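# Bring the camera into sharp focus using the monitor

## Task

Adjust the camera's focus until the circle of dots shown on the small monitor shrinks into one dot, at its smallest possible size, sitting on the monitor's centre dot. Both the camera and the monitor must end up upright on the table, pointing in about their original directions, or the attempt fails. Finally release everything and back the gripper away; the focus must stay correct without the robot holding anything.

## Robot and tools

Robot: one Doosan M1013 six-joint arm carrying a Robotiq 2F-140 two-finger gripper. Joints in order from the base: waist, shoulder, elbow, forearm roll, wrist pitch, wrist roll. Two cameras feed every result: cam_high (896x504, an overview) and cam_wrist (504x504, mounted on the gripper). The job is probably done by turning a focus control on the camera while watching the dot pattern on the monitor. Do not topple, shove or drag the camera or monitor, and keep everything on the table.

Frames. Scene frame: origin on the tabletop under the arm base, +z up, +x forward, +y to the left when facing along +x. The base may sit slightly tilted. Gripper frame: fingers extend along its +z, and they open and close along its y. end_effector_position is the spot between the pads when shut; fingertips stick out about 33 mm past it when closed and about 9 mm when fully open. Closing also pushes the tips roughly 24 mm further out, so keep that clearance over surfaces. Reported hand position gets less accurate at long reach.

execute_actions(actions): actions is a list of up to 15 actions, run one after another. Each action is a list of 1 to 15 rows; each row covers one control step of 1/30 s, and if fewer than 15 rows are given the last one is repeated, so an action always lasts 0.5 s. A row has 9 numbers, each from -1 to 1: dx, dy, dz, rx, ry, rz, position, force_limit, speed. The first six are an offset, not a pose: they are taken in the gripper's own axes relative to where the gripper measured at the start of that action (for a call's first action, the pose in the latest result). Every row in an action refers back to that same start, not to the row before it. Scale: 1.0 equals 0.6 m of travel or 180 degrees; rx, ry, rz form one rotation vector. position: +1 fully open (140 mm), about -0.8 pads touch, -1 keep closing until blocked. force_limit: -1 about 14 N, 0 about 60 N, +1 about 107 N. speed of the finger gap: -1 about 30 mm/s, 0 about 140, +1 about 250. Optionally a row may carry 6 extra numbers from 0 to 1, per-joint stiffness scales in joint order, lasting until changed. An empty list just returns the state and images. Each step the command is limited to 70 mm and 16 degrees from the measured pose, so big offsets need several actions.

move(target, speed, stop_force, blocking): target is one row laid out as above (9 numbers, or 15 with stiffness), an offset in gripper axes from the pose in the latest result that shows one. The gripper travels a straight line toward it for 0.5 to 10 s and does not avoid obstacles; finger values are sent at the start. speed is in m/s, 0.002 to 0.5, default 0.25 (rotation up to twice that in rad/s). stop_force, in N from 20 to 80, ends the path when the estimated push against the motion rises by that much for two steps; then the gripper backs up two steps and holds. Use it only with slow, non-rotating moves, omit it when pulling away from a contact, and it is not allowed in the first 0.2 s. blocking=false returns after 0.5 s while motion continues (not with stop_force); then use wait or stop before sending more. The result adds a move: line: done, off_target, moving, held, contact or fault, the limits that acted (paced = command clipped, held = some steps blocked) and the distance from target.

wait(seconds): 0 to 10, lets time pass holding the last command; returns early if a running move finishes. stop(): brakes a running move; fingers keep going. zoom_image(camera, region): camera is cam_high or cam_wrist, region [x0, y0, x1, y1] in pixels from the top-left, at most 504 by 504; use it to inspect the dot pattern closely. read_manual(section): only "licences", no motion. finished_scene(scene): ends the given scene irreversibly after the last command is held; call it only when the focus is right, the gripper is open and clear.

Results: the state line gives end_effector_position (m), end_effector_quat_wxyz, velocities, joint positions, Hand target (the pose the controller is now heading for), position_measured of the fingers in counts (3 open, 230 pads meeting, not linear) and object_status: 0 moving, 1 blocked while opening, 2 blocked while closing (a real grip), 3 reached the requested position or pads met. A pose unreachable line means the clearance check altered or blocked the command. To grip harder while status is 2, raise force_limit and change position by at least 0.01.

Hazards: the arm is stiff, so commanding even slightly past a firm contact can trigger a stop. An outside force of 144 N or a joint hitting its load limit (waist and shoulder 302, elbow 142, the three wrist joints 40 N m) freezes the arm for 10 s and drops the rest of the call. Holding loads heats motors; a MOTOR HOT line warns, and overheating brakes the arm. Something may occasionally tug a held part or nudge a loose object. Avoid drops, slams, fast impacts and strong pushes; approach slowly and rotate gently.

Each tool is called as a command line: name --argument value for each argument, lists and objects as JSON in quotes; but a table of rows of numbers goes row by row, as --pt "numbers of a row", without its own name.

## Session

execute_actions --actions '[]'

Scene clock: 0.00 s.
end_effector_position=(+0.7174, -0.6560, +0.2136) position_measured=3 object_status=3 end_effector_quat_wxyz=(-0.069, -0.458, +0.842, -0.276) end_effector_velocity=(-0.000, +0.000, -0.001) end_effector_angular_velocity=(+0.000, +0.000, -0.000)
Joint positions: [-0.623  0.534  1.439 -0.51   0.769  3.352]
Joint velocities: [-0.  0.  0. -0. -0.  0.]
Hand target: +0.717, -0.656, +0.214; -0.069, -0.458, +0.842, -0.276
Joint stiffness scale: [1. 1. 1. 1. 1. 1.]

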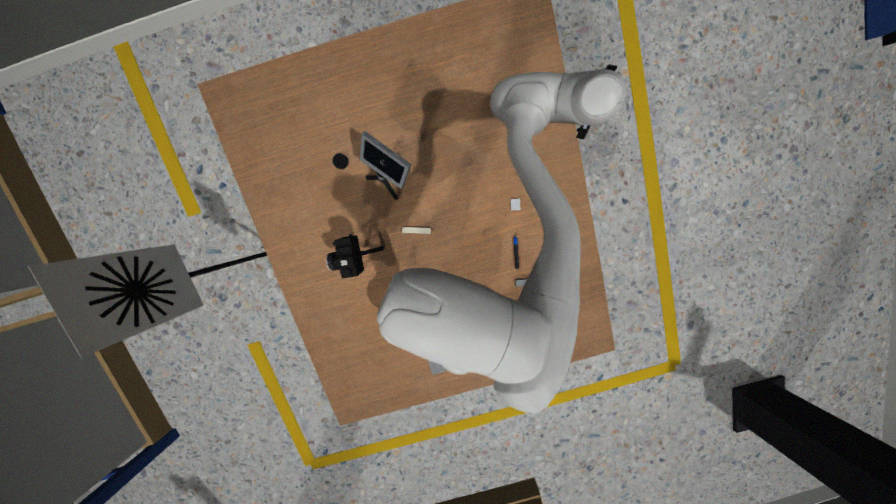

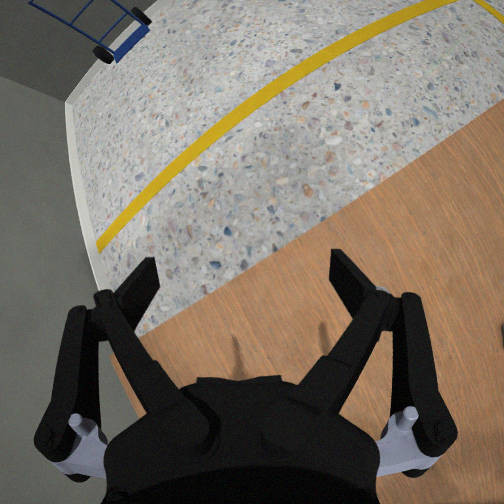

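zoom_image --camera "cam_high" --region '[300, 120, 440, 290]'

Region (300, 120, 440, 290) of cam_high's 896x504 image, scaled by 2.965, with more detail than that image has; it fills the left 415 columns of this view, and the rest is white.

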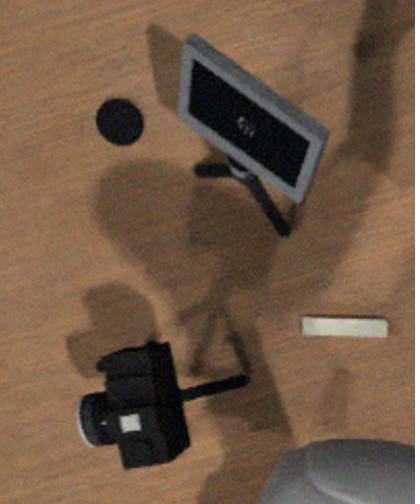

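move --target '[-0.333,0.448,-0.772,-0.0668,0.0069,-0.1562,1,-1,0]' --speed 0.35

move --target '[-0.913,0.281,-0.322,0,0,0,0.5,-1,0]' --speed 0.35

Scene clock: 23.43 s.
end_effector_position=(+0.5499, -0.1532, +0.4169) position_measured=3 object_status=3 end_effector_quat_wxyz=(-0.194, -0.638, +0.726, -0.167) end_effector_velocity=(-0.001, +0.001, +0.000) end_effector_angular_velocity=(-0.000, +0.003, -0.000)
Joint positions: [-0.007  0.046  1.686 -0.517  1.489  3.289]
Joint velocities: [ 0.002  0.    -0.     0.     0.004  0.001]
Hand target: +0.551, -0.150, +0.421; -0.190, -0.636, +0.729, -0.167
Off the commanded pose: 0.005 m, 1 deg.
Joint stiffness scale: [1. 1. 1. 1. 1. 1.]
move: off_target

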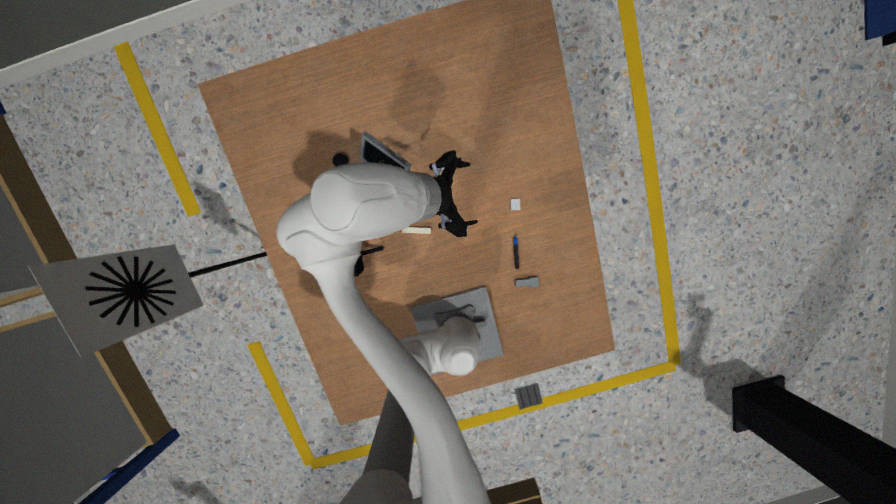

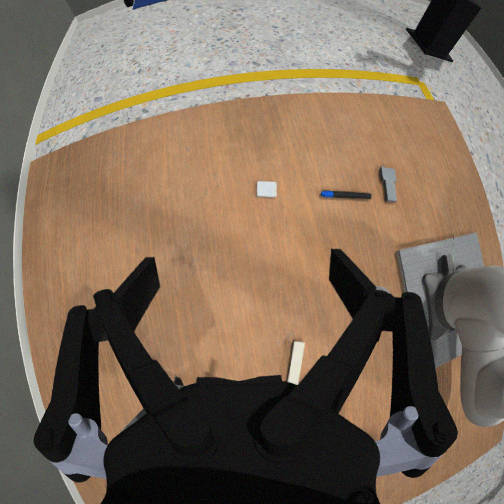

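Scene clock: 25.77 s.
end_effector_position=(+0.4580, +0.4319, +0.3136) position_measured=66 object_status=3 end_effector_quat_wxyz=(-0.195, -0.639, +0.725, -0.168) end_effector_velocity=(+0.000, +0.002, +0.000) end_effector_angular_velocity=(+0.000, -0.000, -0.001)
Joint positions: [ 0.877  0.38   1.46  -0.279  1.744  4.118]
Joint velocities: [ 0.001  0.002 -0.003  0.001  0.001  0.002]
Hand target: +0.457, +0.436, +0.315; -0.194, -0.638, +0.726, -0.166
Off the commanded pose: 0.004 m, 0 deg.
Joint stiffness scale: [1. 1. 1. 1. 1. 1.]
move: off_target

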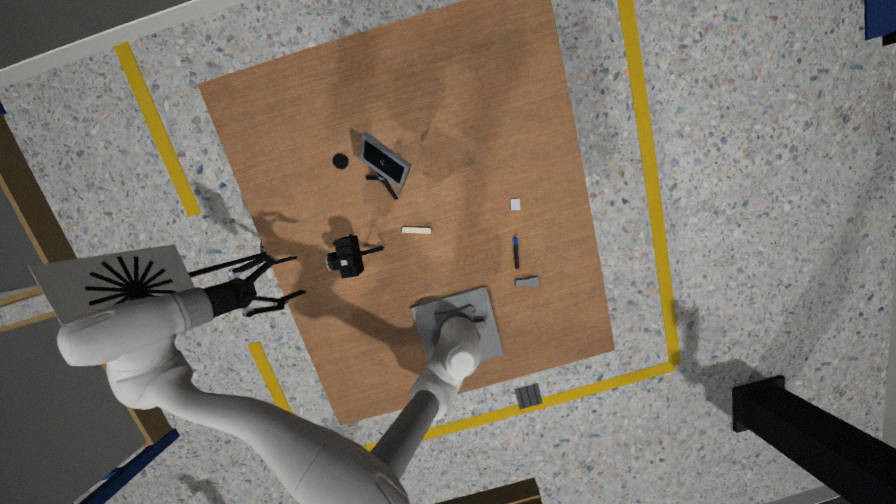

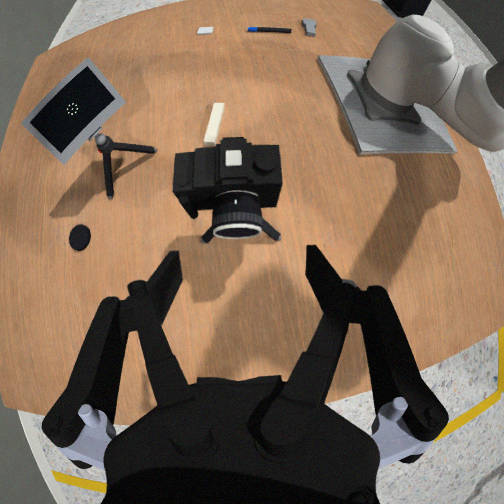

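move --target '[0,-0.017,0.19,0,0,0.01,0.4,-1,0]' --speed 0.12

Scene clock: 30.30 s.
end_effector_position=(+0.4595, +0.3789, +0.2168) position_measured=78 object_status=3 end_effector_quat_wxyz=(-0.191, -0.630, +0.734, -0.168) end_effector_velocity=(+0.001, +0.000, -0.001) end_effector_angular_velocity=(+0.002, -0.002, -0.000)
Joint positions: [ 0.825  0.373  1.654 -0.291  1.549  4.151]
Joint velocities: [-0.001  0.     0.001 -0.    -0.004  0.001]
Hand target: +0.460, +0.374, +0.215; -0.192, -0.628, +0.735, -0.171
Off the commanded pose: 0.005 m, 0 deg.
Joint stiffness scale: [1. 1. 1. 1. 1. 1.]
move: off_target

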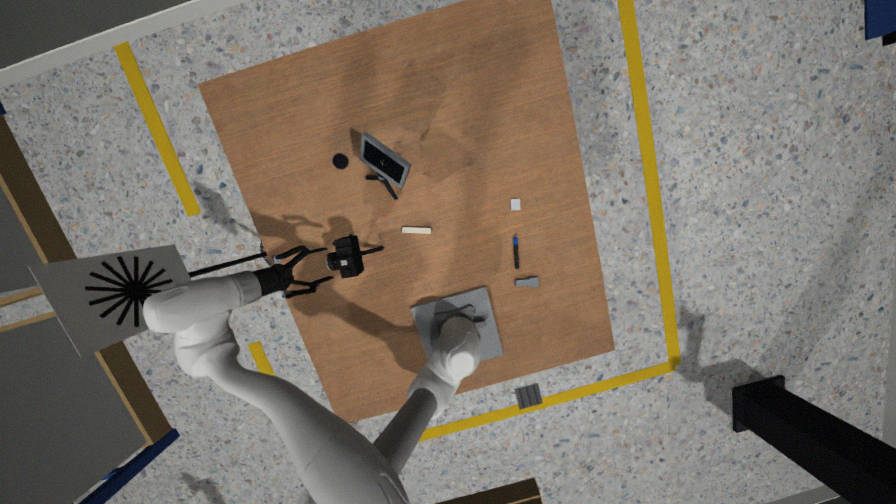

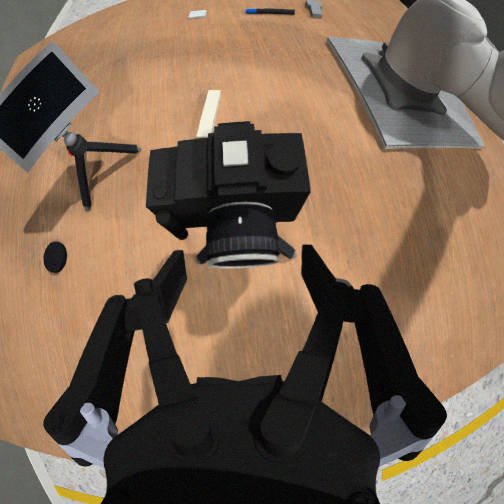

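move --target '[0.014,0,0.09,0,0,0,0.2,-1,0]' --speed 0.05

Scene clock: 40.97 s.
end_effector_position=(+0.4541, +0.3500, +0.1750) position_measured=104 object_status=3 end_effector_quat_wxyz=(-0.191, -0.631, +0.733, -0.165) end_effector_velocity=(+0.000, -0.000, -0.001) end_effector_angular_velocity=(+0.002, -0.002, +0.000)
Joint positions: [ 0.8    0.368  1.744 -0.298  1.459  4.151]
Joint velocities: [-0.001 -0.     0.002 -0.001 -0.004  0.   ]
Hand target: +0.455, +0.345, +0.174; -0.191, -0.630, +0.734, -0.168
Off the commanded pose: 0.005 m, 0 deg.
Joint stiffness scale: [1. 1. 1. 1. 1. 1.]
move: off_target

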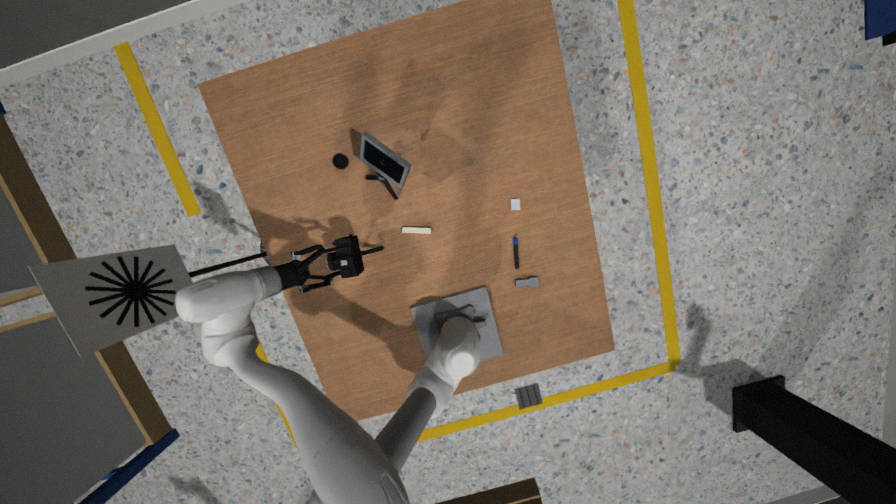

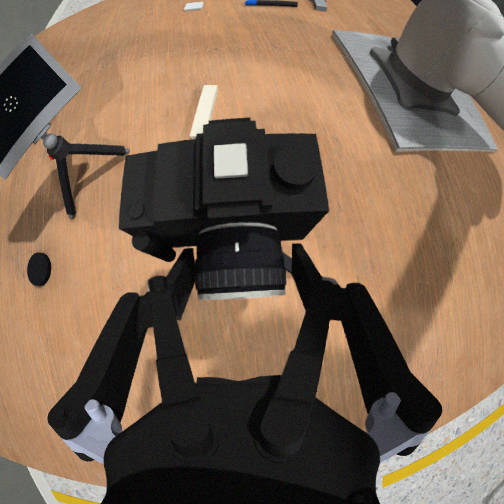

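execute_actions --actions '[[[0,-0.008,0,0,0,0,0.2,-1,0]],[[0,0,0,0,0,0,-1,-1,-0.7]],[[0,0,0,0,0,0,-1,-1,-0.7]]]'

zoom_image --camera "cam_wrist" --region '[0, 60, 80, 140]'

move --target '[0,0,0,0.12,0,0.0694,-1,-1,-0.7]' --speed 0.1

Scene clock: 48.73 s.
end_effector_position=(+0.4550, +0.3487, +0.1740) position_measured=130 object_status=2 end_effector_quat_wxyz=(-0.192, -0.630, +0.734, -0.165) end_effector_velocity=(-0.000, +0.000, +0.001) end_effector_angular_velocity=(+0.000, -0.001, -0.000)
Joint positions: [ 0.797  0.37   1.744 -0.298  1.458  4.151]
Joint velocities: [ 0.    -0.001 -0.    -0.     0.001  0.   ]
Hand target: +0.455, +0.349, +0.174; -0.192, -0.630, +0.734, -0.165
Off the commanded pose: 0.000 m, 0 deg.
Joint stiffness scale: [1. 1. 1. 1. 1. 1.]

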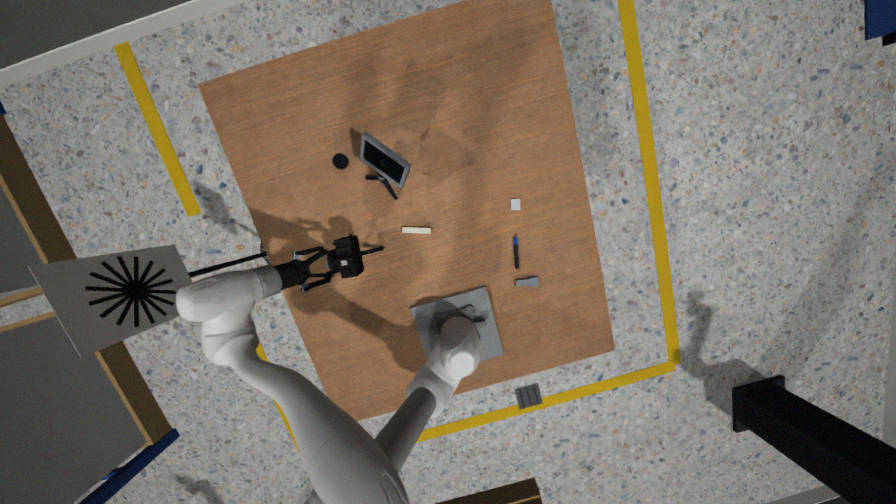

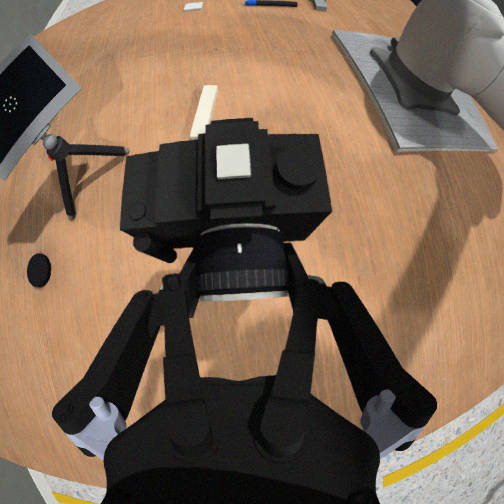

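Region (0, 60, 80, 140) of cam_wrist's 504x504 image, scaled by 6.300, with more detail than that image has.

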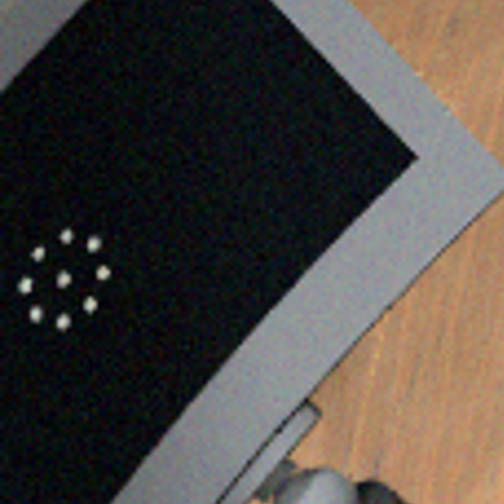

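Scene clock: 51.23 s.
end_effector_position=(+0.4563, +0.3498, +0.1745) position_measured=130 object_status=2 end_effector_quat_wxyz=(-0.055, -0.572, +0.755, -0.316) end_effector_velocity=(+0.000, +0.000, +0.000) end_effector_angular_velocity=(-0.001, -0.011, -0.001)
Joint positions: [ 0.945  0.311  1.882 -0.598  1.316  4.586]
Joint velocities: [ 0.003 -0.     0.003 -0.008 -0.002  0.013]
Hand target: +0.455, +0.349, +0.174; -0.052, -0.572, +0.754, -0.318
Off the commanded pose: 0.002 m, 0 deg.
Joint stiffness scale: [1. 1. 1. 1. 1. 1.]
move: done

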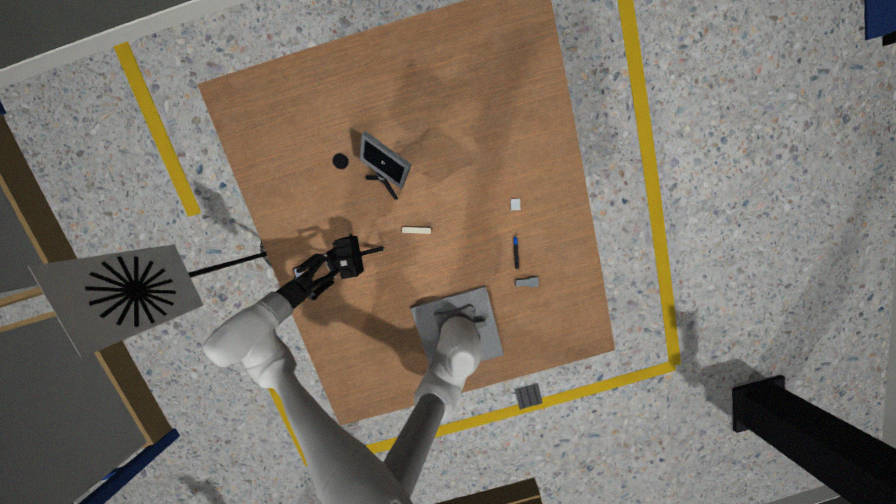

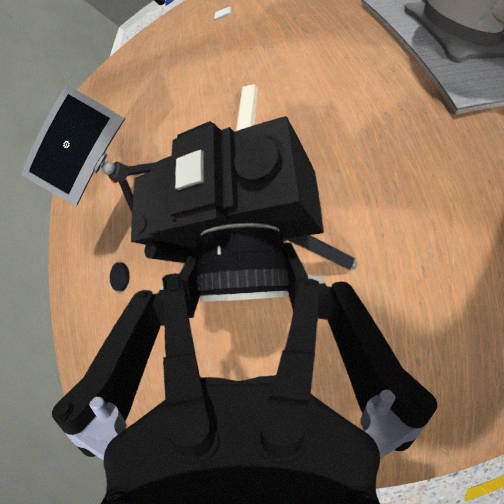

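Lucky direction.

zoom_image --camera "cam_wrist" --region '[20, 85, 130, 205]'

zoom_image --camera "cam_wrist" --region '[51, 129, 81, 159]'

Region (20, 85, 130, 205) of cam_wrist's 504x504 image, scaled by 4.200, with more detail than that image has; it fills the left 462 columns of this view, and the rest is white.

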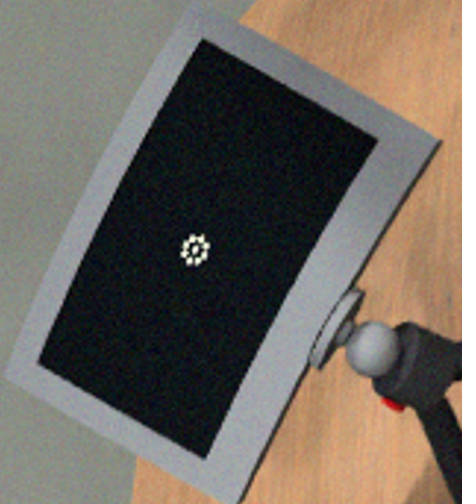

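Region (51, 129, 81, 159) of cam_wrist's 504x504 image, scaled by 16.800, with more detail than that image has.

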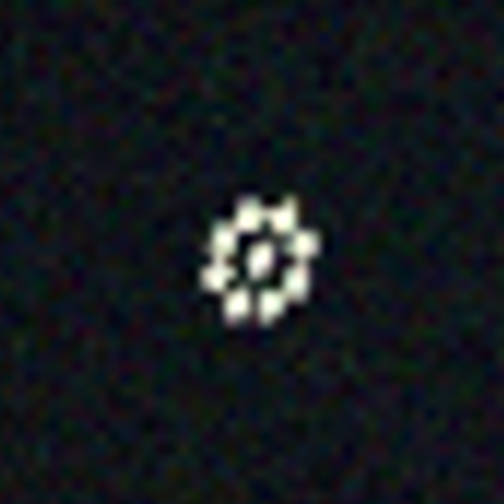

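move --target '[0.002,0.002,0,0.0674,0,0.0389,-1,-1,-0.7]' --speed 0.08

zoom_image --camera "cam_wrist" --region '[50, 95, 160, 215]'

Scene clock: 68.43 s.
end_effector_position=(+0.4557, +0.3505, +0.1773) position_measured=130 object_status=2 end_effector_quat_wxyz=(+0.025, -0.527, +0.753, -0.394) end_effector_velocity=(-0.000, -0.000, -0.000) end_effector_angular_velocity=(-0.002, -0.012, -0.001)
Joint positions: [ 1.029  0.312  1.951 -0.784  1.304  4.867]
Joint velocities: [ 0.004  0.001  0.004 -0.009  0.     0.016]
Hand target: +0.455, +0.349, +0.175; +0.025, -0.527, +0.751, -0.397
Off the commanded pose: 0.003 m, 0 deg.
Joint stiffness scale: [1. 1. 1. 1. 1. 1.]
move: done

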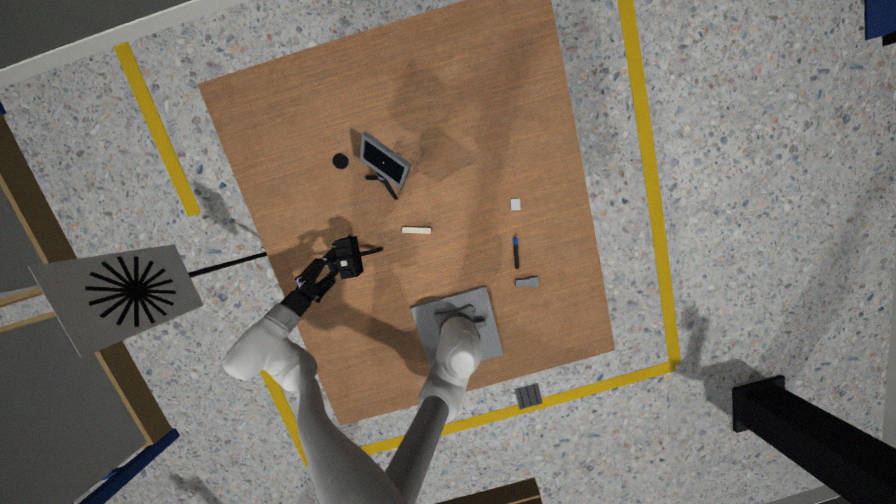

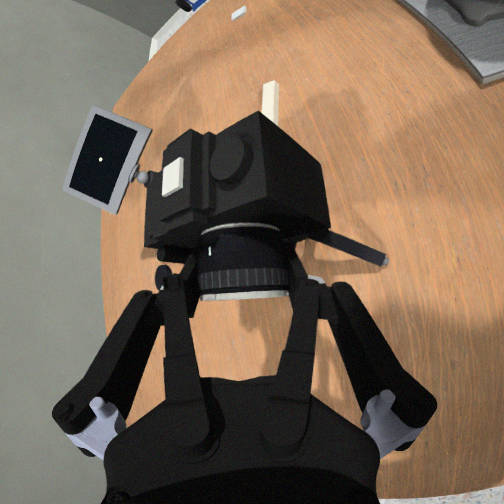

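Region (50, 95, 160, 215) of cam_wrist's 504x504 image, scaled by 4.200, with more detail than that image has; it fills the left 462 columns of this view, and the rest is white.

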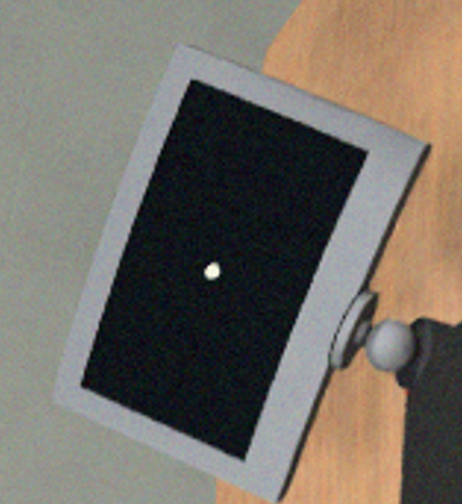

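zoom_image --camera "cam_wrist" --region '[85, 144, 115, 174]'

Region (85, 144, 115, 174) of cam_wrist's 504x504 image, scaled by 16.800, with more detail than that image has.

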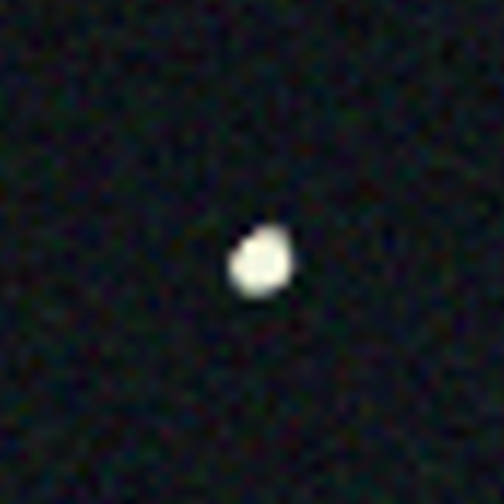

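execute_actions --actions '[[[0,0,0,0,0,0,0.2,-1,-0.3]]]'

zoom_image --camera "cam_wrist" --region '[85, 144, 115, 174]'

move --target '[-0.002,-0.002,0.004,-0.096,0,-0.0556,0.2,-1,0]' --speed 0.15

Scene clock: 79.30 s.
end_effector_position=(+0.4558, +0.3505, +0.1773) position_measured=104 object_status=3 end_effector_quat_wxyz=(+0.025, -0.526, +0.753, -0.394) end_effector_velocity=(-0.000, -0.000, -0.001) end_effector_angular_velocity=(-0.001, +0.001, -0.000)
Joint positions: [ 1.029  0.312  1.951 -0.785  1.304  4.868]
Joint velocities: [-0.     0.001  0.     0.    -0.     0.   ]
Hand target: +0.456, +0.350, +0.177; +0.025, -0.527, +0.753, -0.394
Off the commanded pose: 0.000 m, 0 deg.
Joint stiffness scale: [1. 1. 1. 1. 1. 1.]

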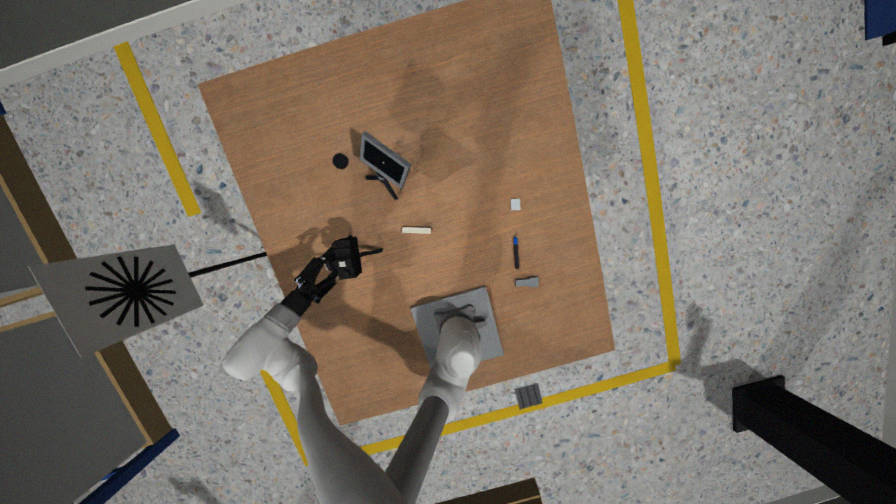

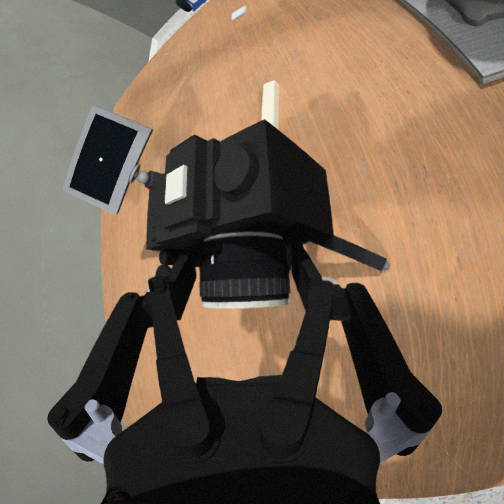

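Region (85, 144, 115, 174) of cam_wrist's 504x504 image, scaled by 16.800, with more detail than that image has.

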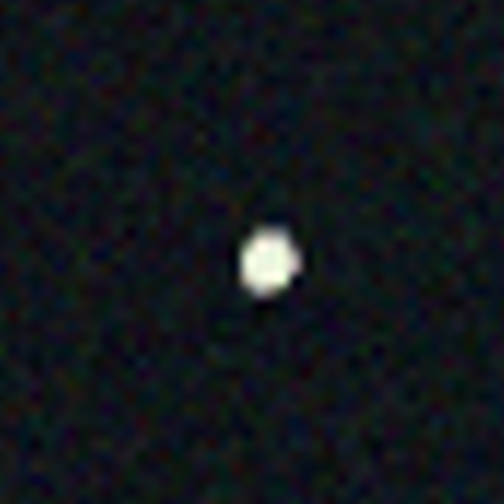

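Scene clock: 80.83 s.
end_effector_position=(+0.4579, +0.3490, +0.1752) position_measured=104 object_status=3 end_effector_quat_wxyz=(-0.085, -0.588, +0.754, -0.280) end_effector_velocity=(+0.000, -0.000, +0.000) end_effector_angular_velocity=(+0.001, +0.010, +0.001)
Joint positions: [ 0.906  0.314  1.85  -0.521  1.332  4.473]
Joint velocities: [-0.003  0.001 -0.003  0.007  0.003 -0.012]
Hand target: +0.458, +0.350, +0.176; -0.088, -0.587, +0.755, -0.277
Off the commanded pose: 0.001 m, 1 deg.
Joint stiffness scale: [1. 1. 1. 1. 1. 1.]
move: done

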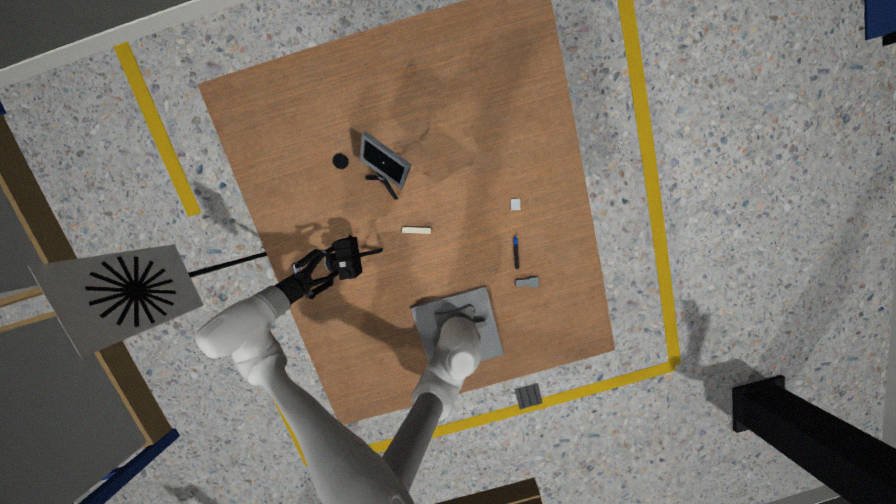

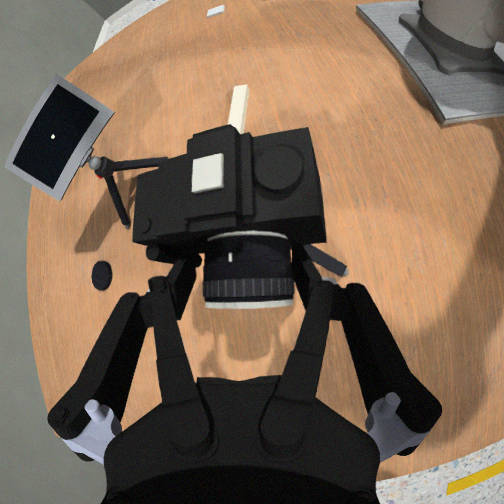

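move --target '[-0.017,0.009,-0.01,0,0,0,0.2,-1,0]' --speed 0.03

Scene clock: 87.10 s.
end_effector_position=(+0.4552, +0.3573, +0.1729) position_measured=104 object_status=3 end_effector_quat_wxyz=(-0.086, -0.590, +0.752, -0.282) end_effector_velocity=(-0.000, +0.001, -0.000) end_effector_angular_velocity=(-0.002, -0.000, -0.000)
Joint positions: [ 0.919  0.324  1.843 -0.52   1.337  4.478]
Joint velocities: [ 0.002  0.002 -0.001 -0.     0.001  0.002]
Hand target: +0.455, +0.362, +0.174; -0.085, -0.588, +0.754, -0.280
Off the commanded pose: 0.004 m, 0 deg.
Joint stiffness scale: [1. 1. 1. 1. 1. 1.]
move: off_target

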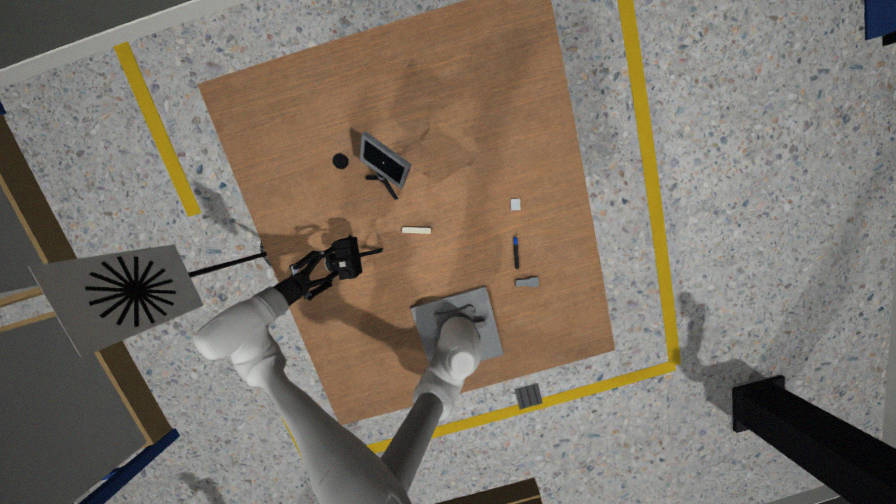

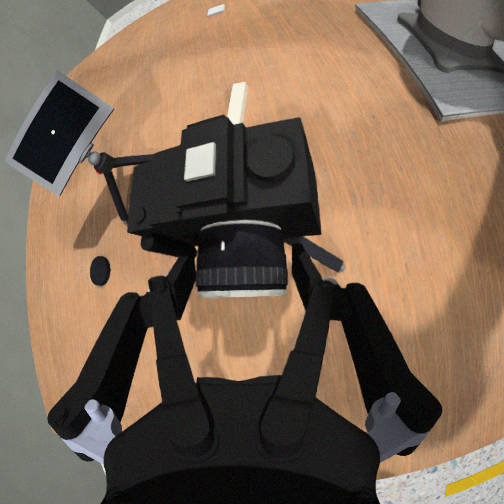

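execute_actions --actions '[[[0,0,0,0,0,0,-1,-1,-0.7]],[[0,0,0,0,0,0,-1,-1,-0.7]]]'

zoom_image --camera "cam_wrist" --region '[38, 117, 68, 147]'

move --target '[0,0,0,0.055,0,0.032,-1,-1,-0.7]' --speed 0.06

zoom_image --camera "cam_wrist" --region '[55, 120, 105, 170]'

Scene clock: 93.50 s.
end_effector_position=(+0.4552, +0.3574, +0.1729) position_measured=130 object_status=2 end_effector_quat_wxyz=(-0.086, -0.590, +0.752, -0.282) end_effector_velocity=(+0.000, +0.000, +0.000) end_effector_angular_velocity=(+0.001, -0.001, +0.000)
Joint positions: [ 0.919  0.325  1.843 -0.52   1.337  4.478]
Joint velocities: [-0.    -0.001 -0.     0.    -0.    -0.   ]
Hand target: +0.455, +0.357, +0.173; -0.086, -0.590, +0.752, -0.282
Off the commanded pose: 0.000 m, 0 deg.
Joint stiffness scale: [1. 1. 1. 1. 1. 1.]

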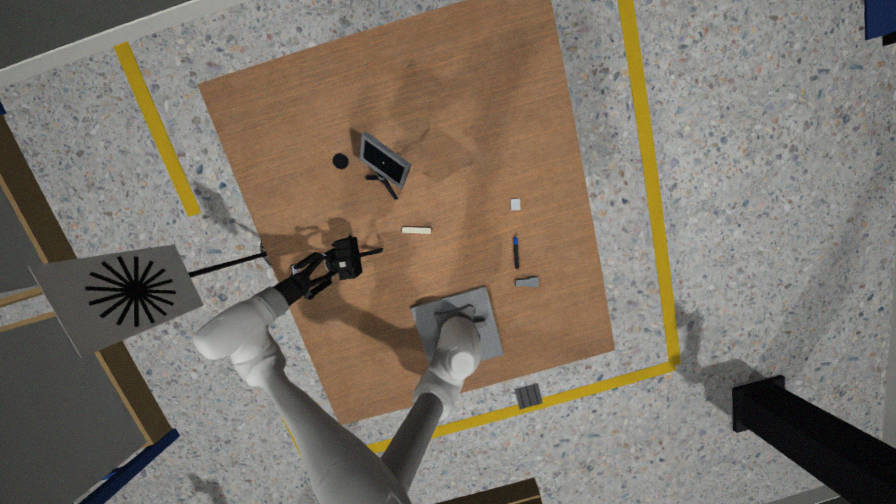

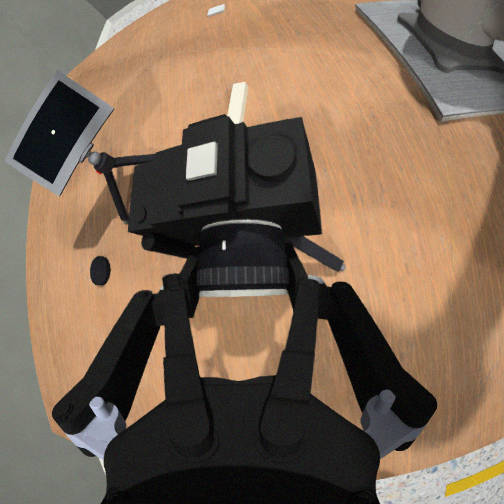

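Region (38, 117, 68, 147) of cam_wrist's 504x504 image, scaled by 16.800, with more detail than that image has.

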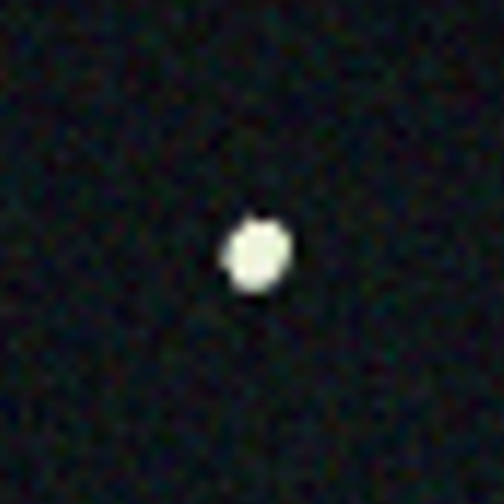

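Scene clock: 95.43 s.
end_effector_position=(+0.4562, +0.3581, +0.1735) position_measured=130 object_status=2 end_effector_quat_wxyz=(-0.024, -0.557, +0.754, -0.348) end_effector_velocity=(-0.000, -0.000, +0.000) end_effector_angular_velocity=(-0.001, -0.010, -0.001)
Joint positions: [ 0.987  0.319  1.899 -0.669  1.308  4.697]
Joint velocities: [ 0.003 -0.     0.003 -0.008 -0.001  0.012]
Hand target: +0.455, +0.357, +0.173; -0.021, -0.557, +0.753, -0.350
Off the commanded pose: 0.001 m, 0 deg.
Joint stiffness scale: [1. 1. 1. 1. 1. 1.]
move: done

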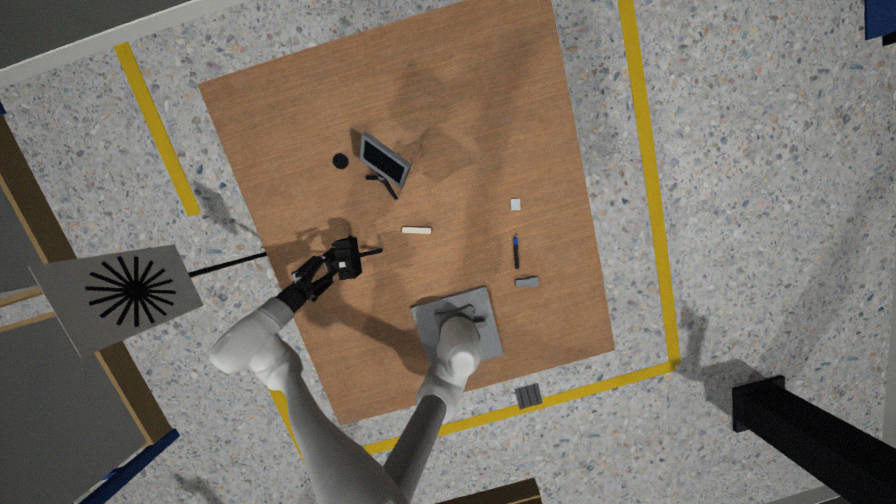

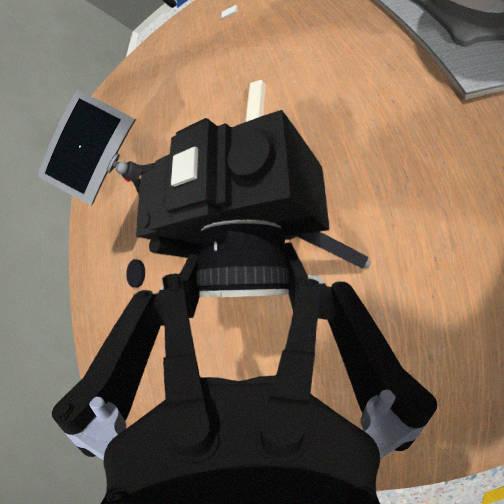

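Region (55, 120, 105, 170) of cam_wrist's 504x504 image, scaled by 10.080, with more detail than that image has.

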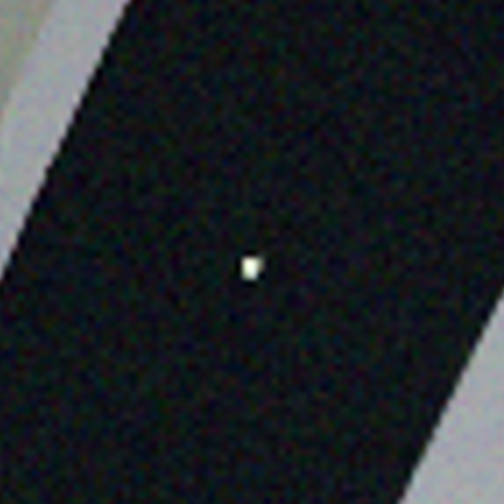

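move --target '[0,0,0,0.0096,0,0.0056,-1,-1,-0.7]' --speed 0.02

execute_actions --actions '[[[0,0,0,0,0,0,0.3,-1,-0.3]]]'

zoom_image --camera "cam_wrist" --region '[68, 133, 98, 163]'

Scene clock: 102.47 s.
end_effector_position=(+0.4573, +0.3596, +0.1754) position_measured=130 object_status=2 end_effector_quat_wxyz=(-0.013, -0.550, +0.755, -0.356) end_effector_velocity=(-0.000, -0.000, -0.000) end_effector_angular_velocity=(-0.002, -0.004, -0.000)
Joint positions: [ 0.996  0.319  1.903 -0.69   1.308  4.731]
Joint velocities: [ 0.002  0.001  0.002 -0.004  0.     0.006]
Hand target: +0.456, +0.358, +0.173; -0.012, -0.550, +0.754, -0.359
Off the commanded pose: 0.003 m, 0 deg.
Joint stiffness scale: [1. 1. 1. 1. 1. 1.]
move: done

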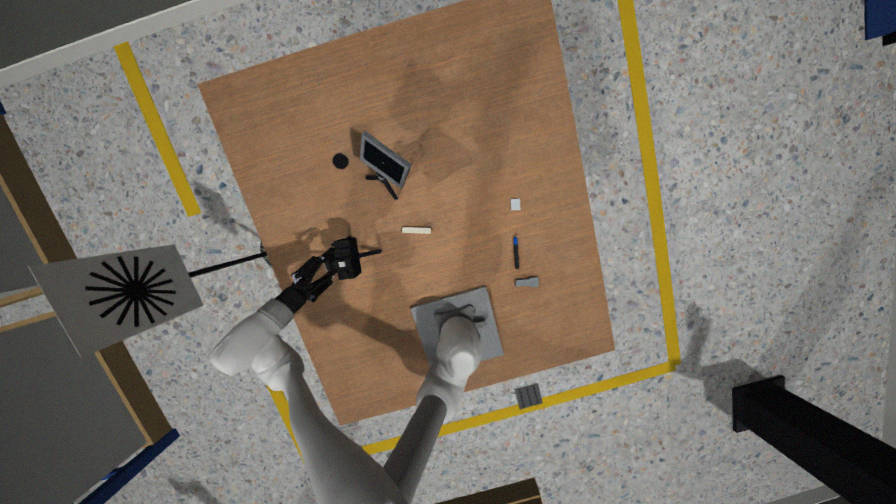

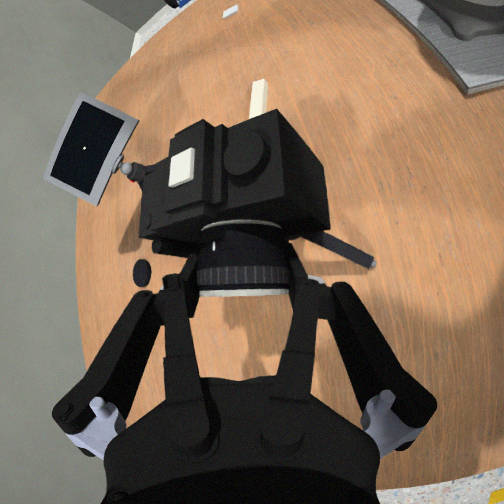

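Scene clock: 102.97 s.
end_effector_position=(+0.4573, +0.3596, +0.1754) position_measured=91 object_status=3 end_effector_quat_wxyz=(-0.013, -0.550, +0.755, -0.356) end_effector_velocity=(-0.000, -0.000, -0.000) end_effector_angular_velocity=(+0.001, -0.000, +0.001)
Joint positions: [ 0.996  0.319  1.903 -0.69   1.308  4.731]
Joint velocities: [ 0.    -0.001  0.001 -0.    -0.002  0.   ]
Hand target: +0.457, +0.360, +0.175; -0.013, -0.550, +0.755, -0.356
Off the commanded pose: 0.000 m, 0 deg.
Joint stiffness scale: [1. 1. 1. 1. 1. 1.]

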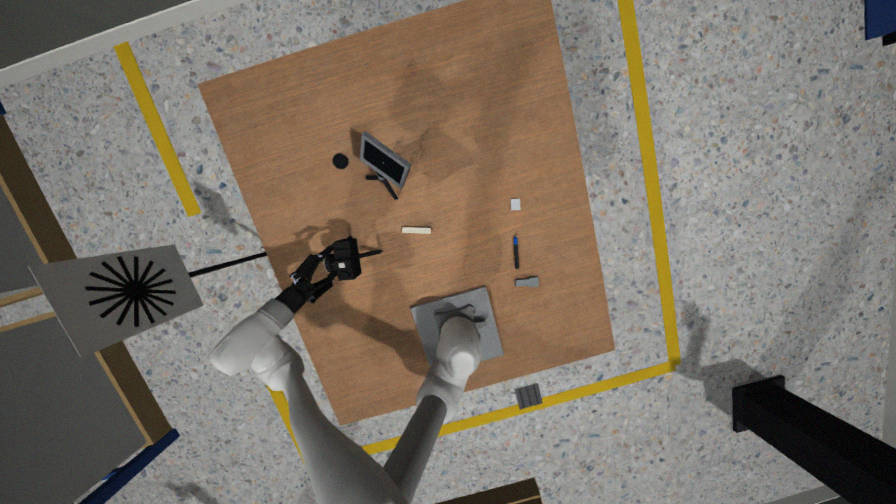

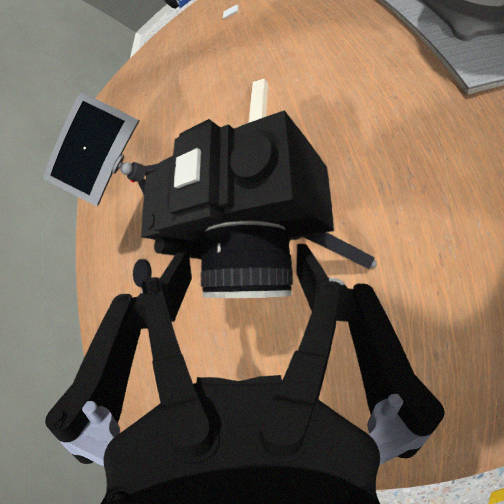

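Region (68, 133, 98, 163) of cam_wrist's 504x504 image, scaled by 16.800, with more detail than that image has.

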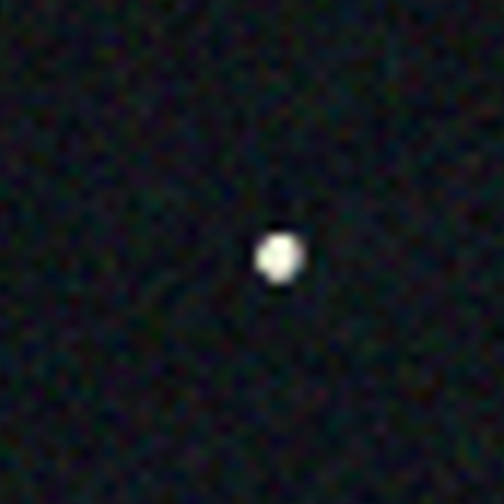

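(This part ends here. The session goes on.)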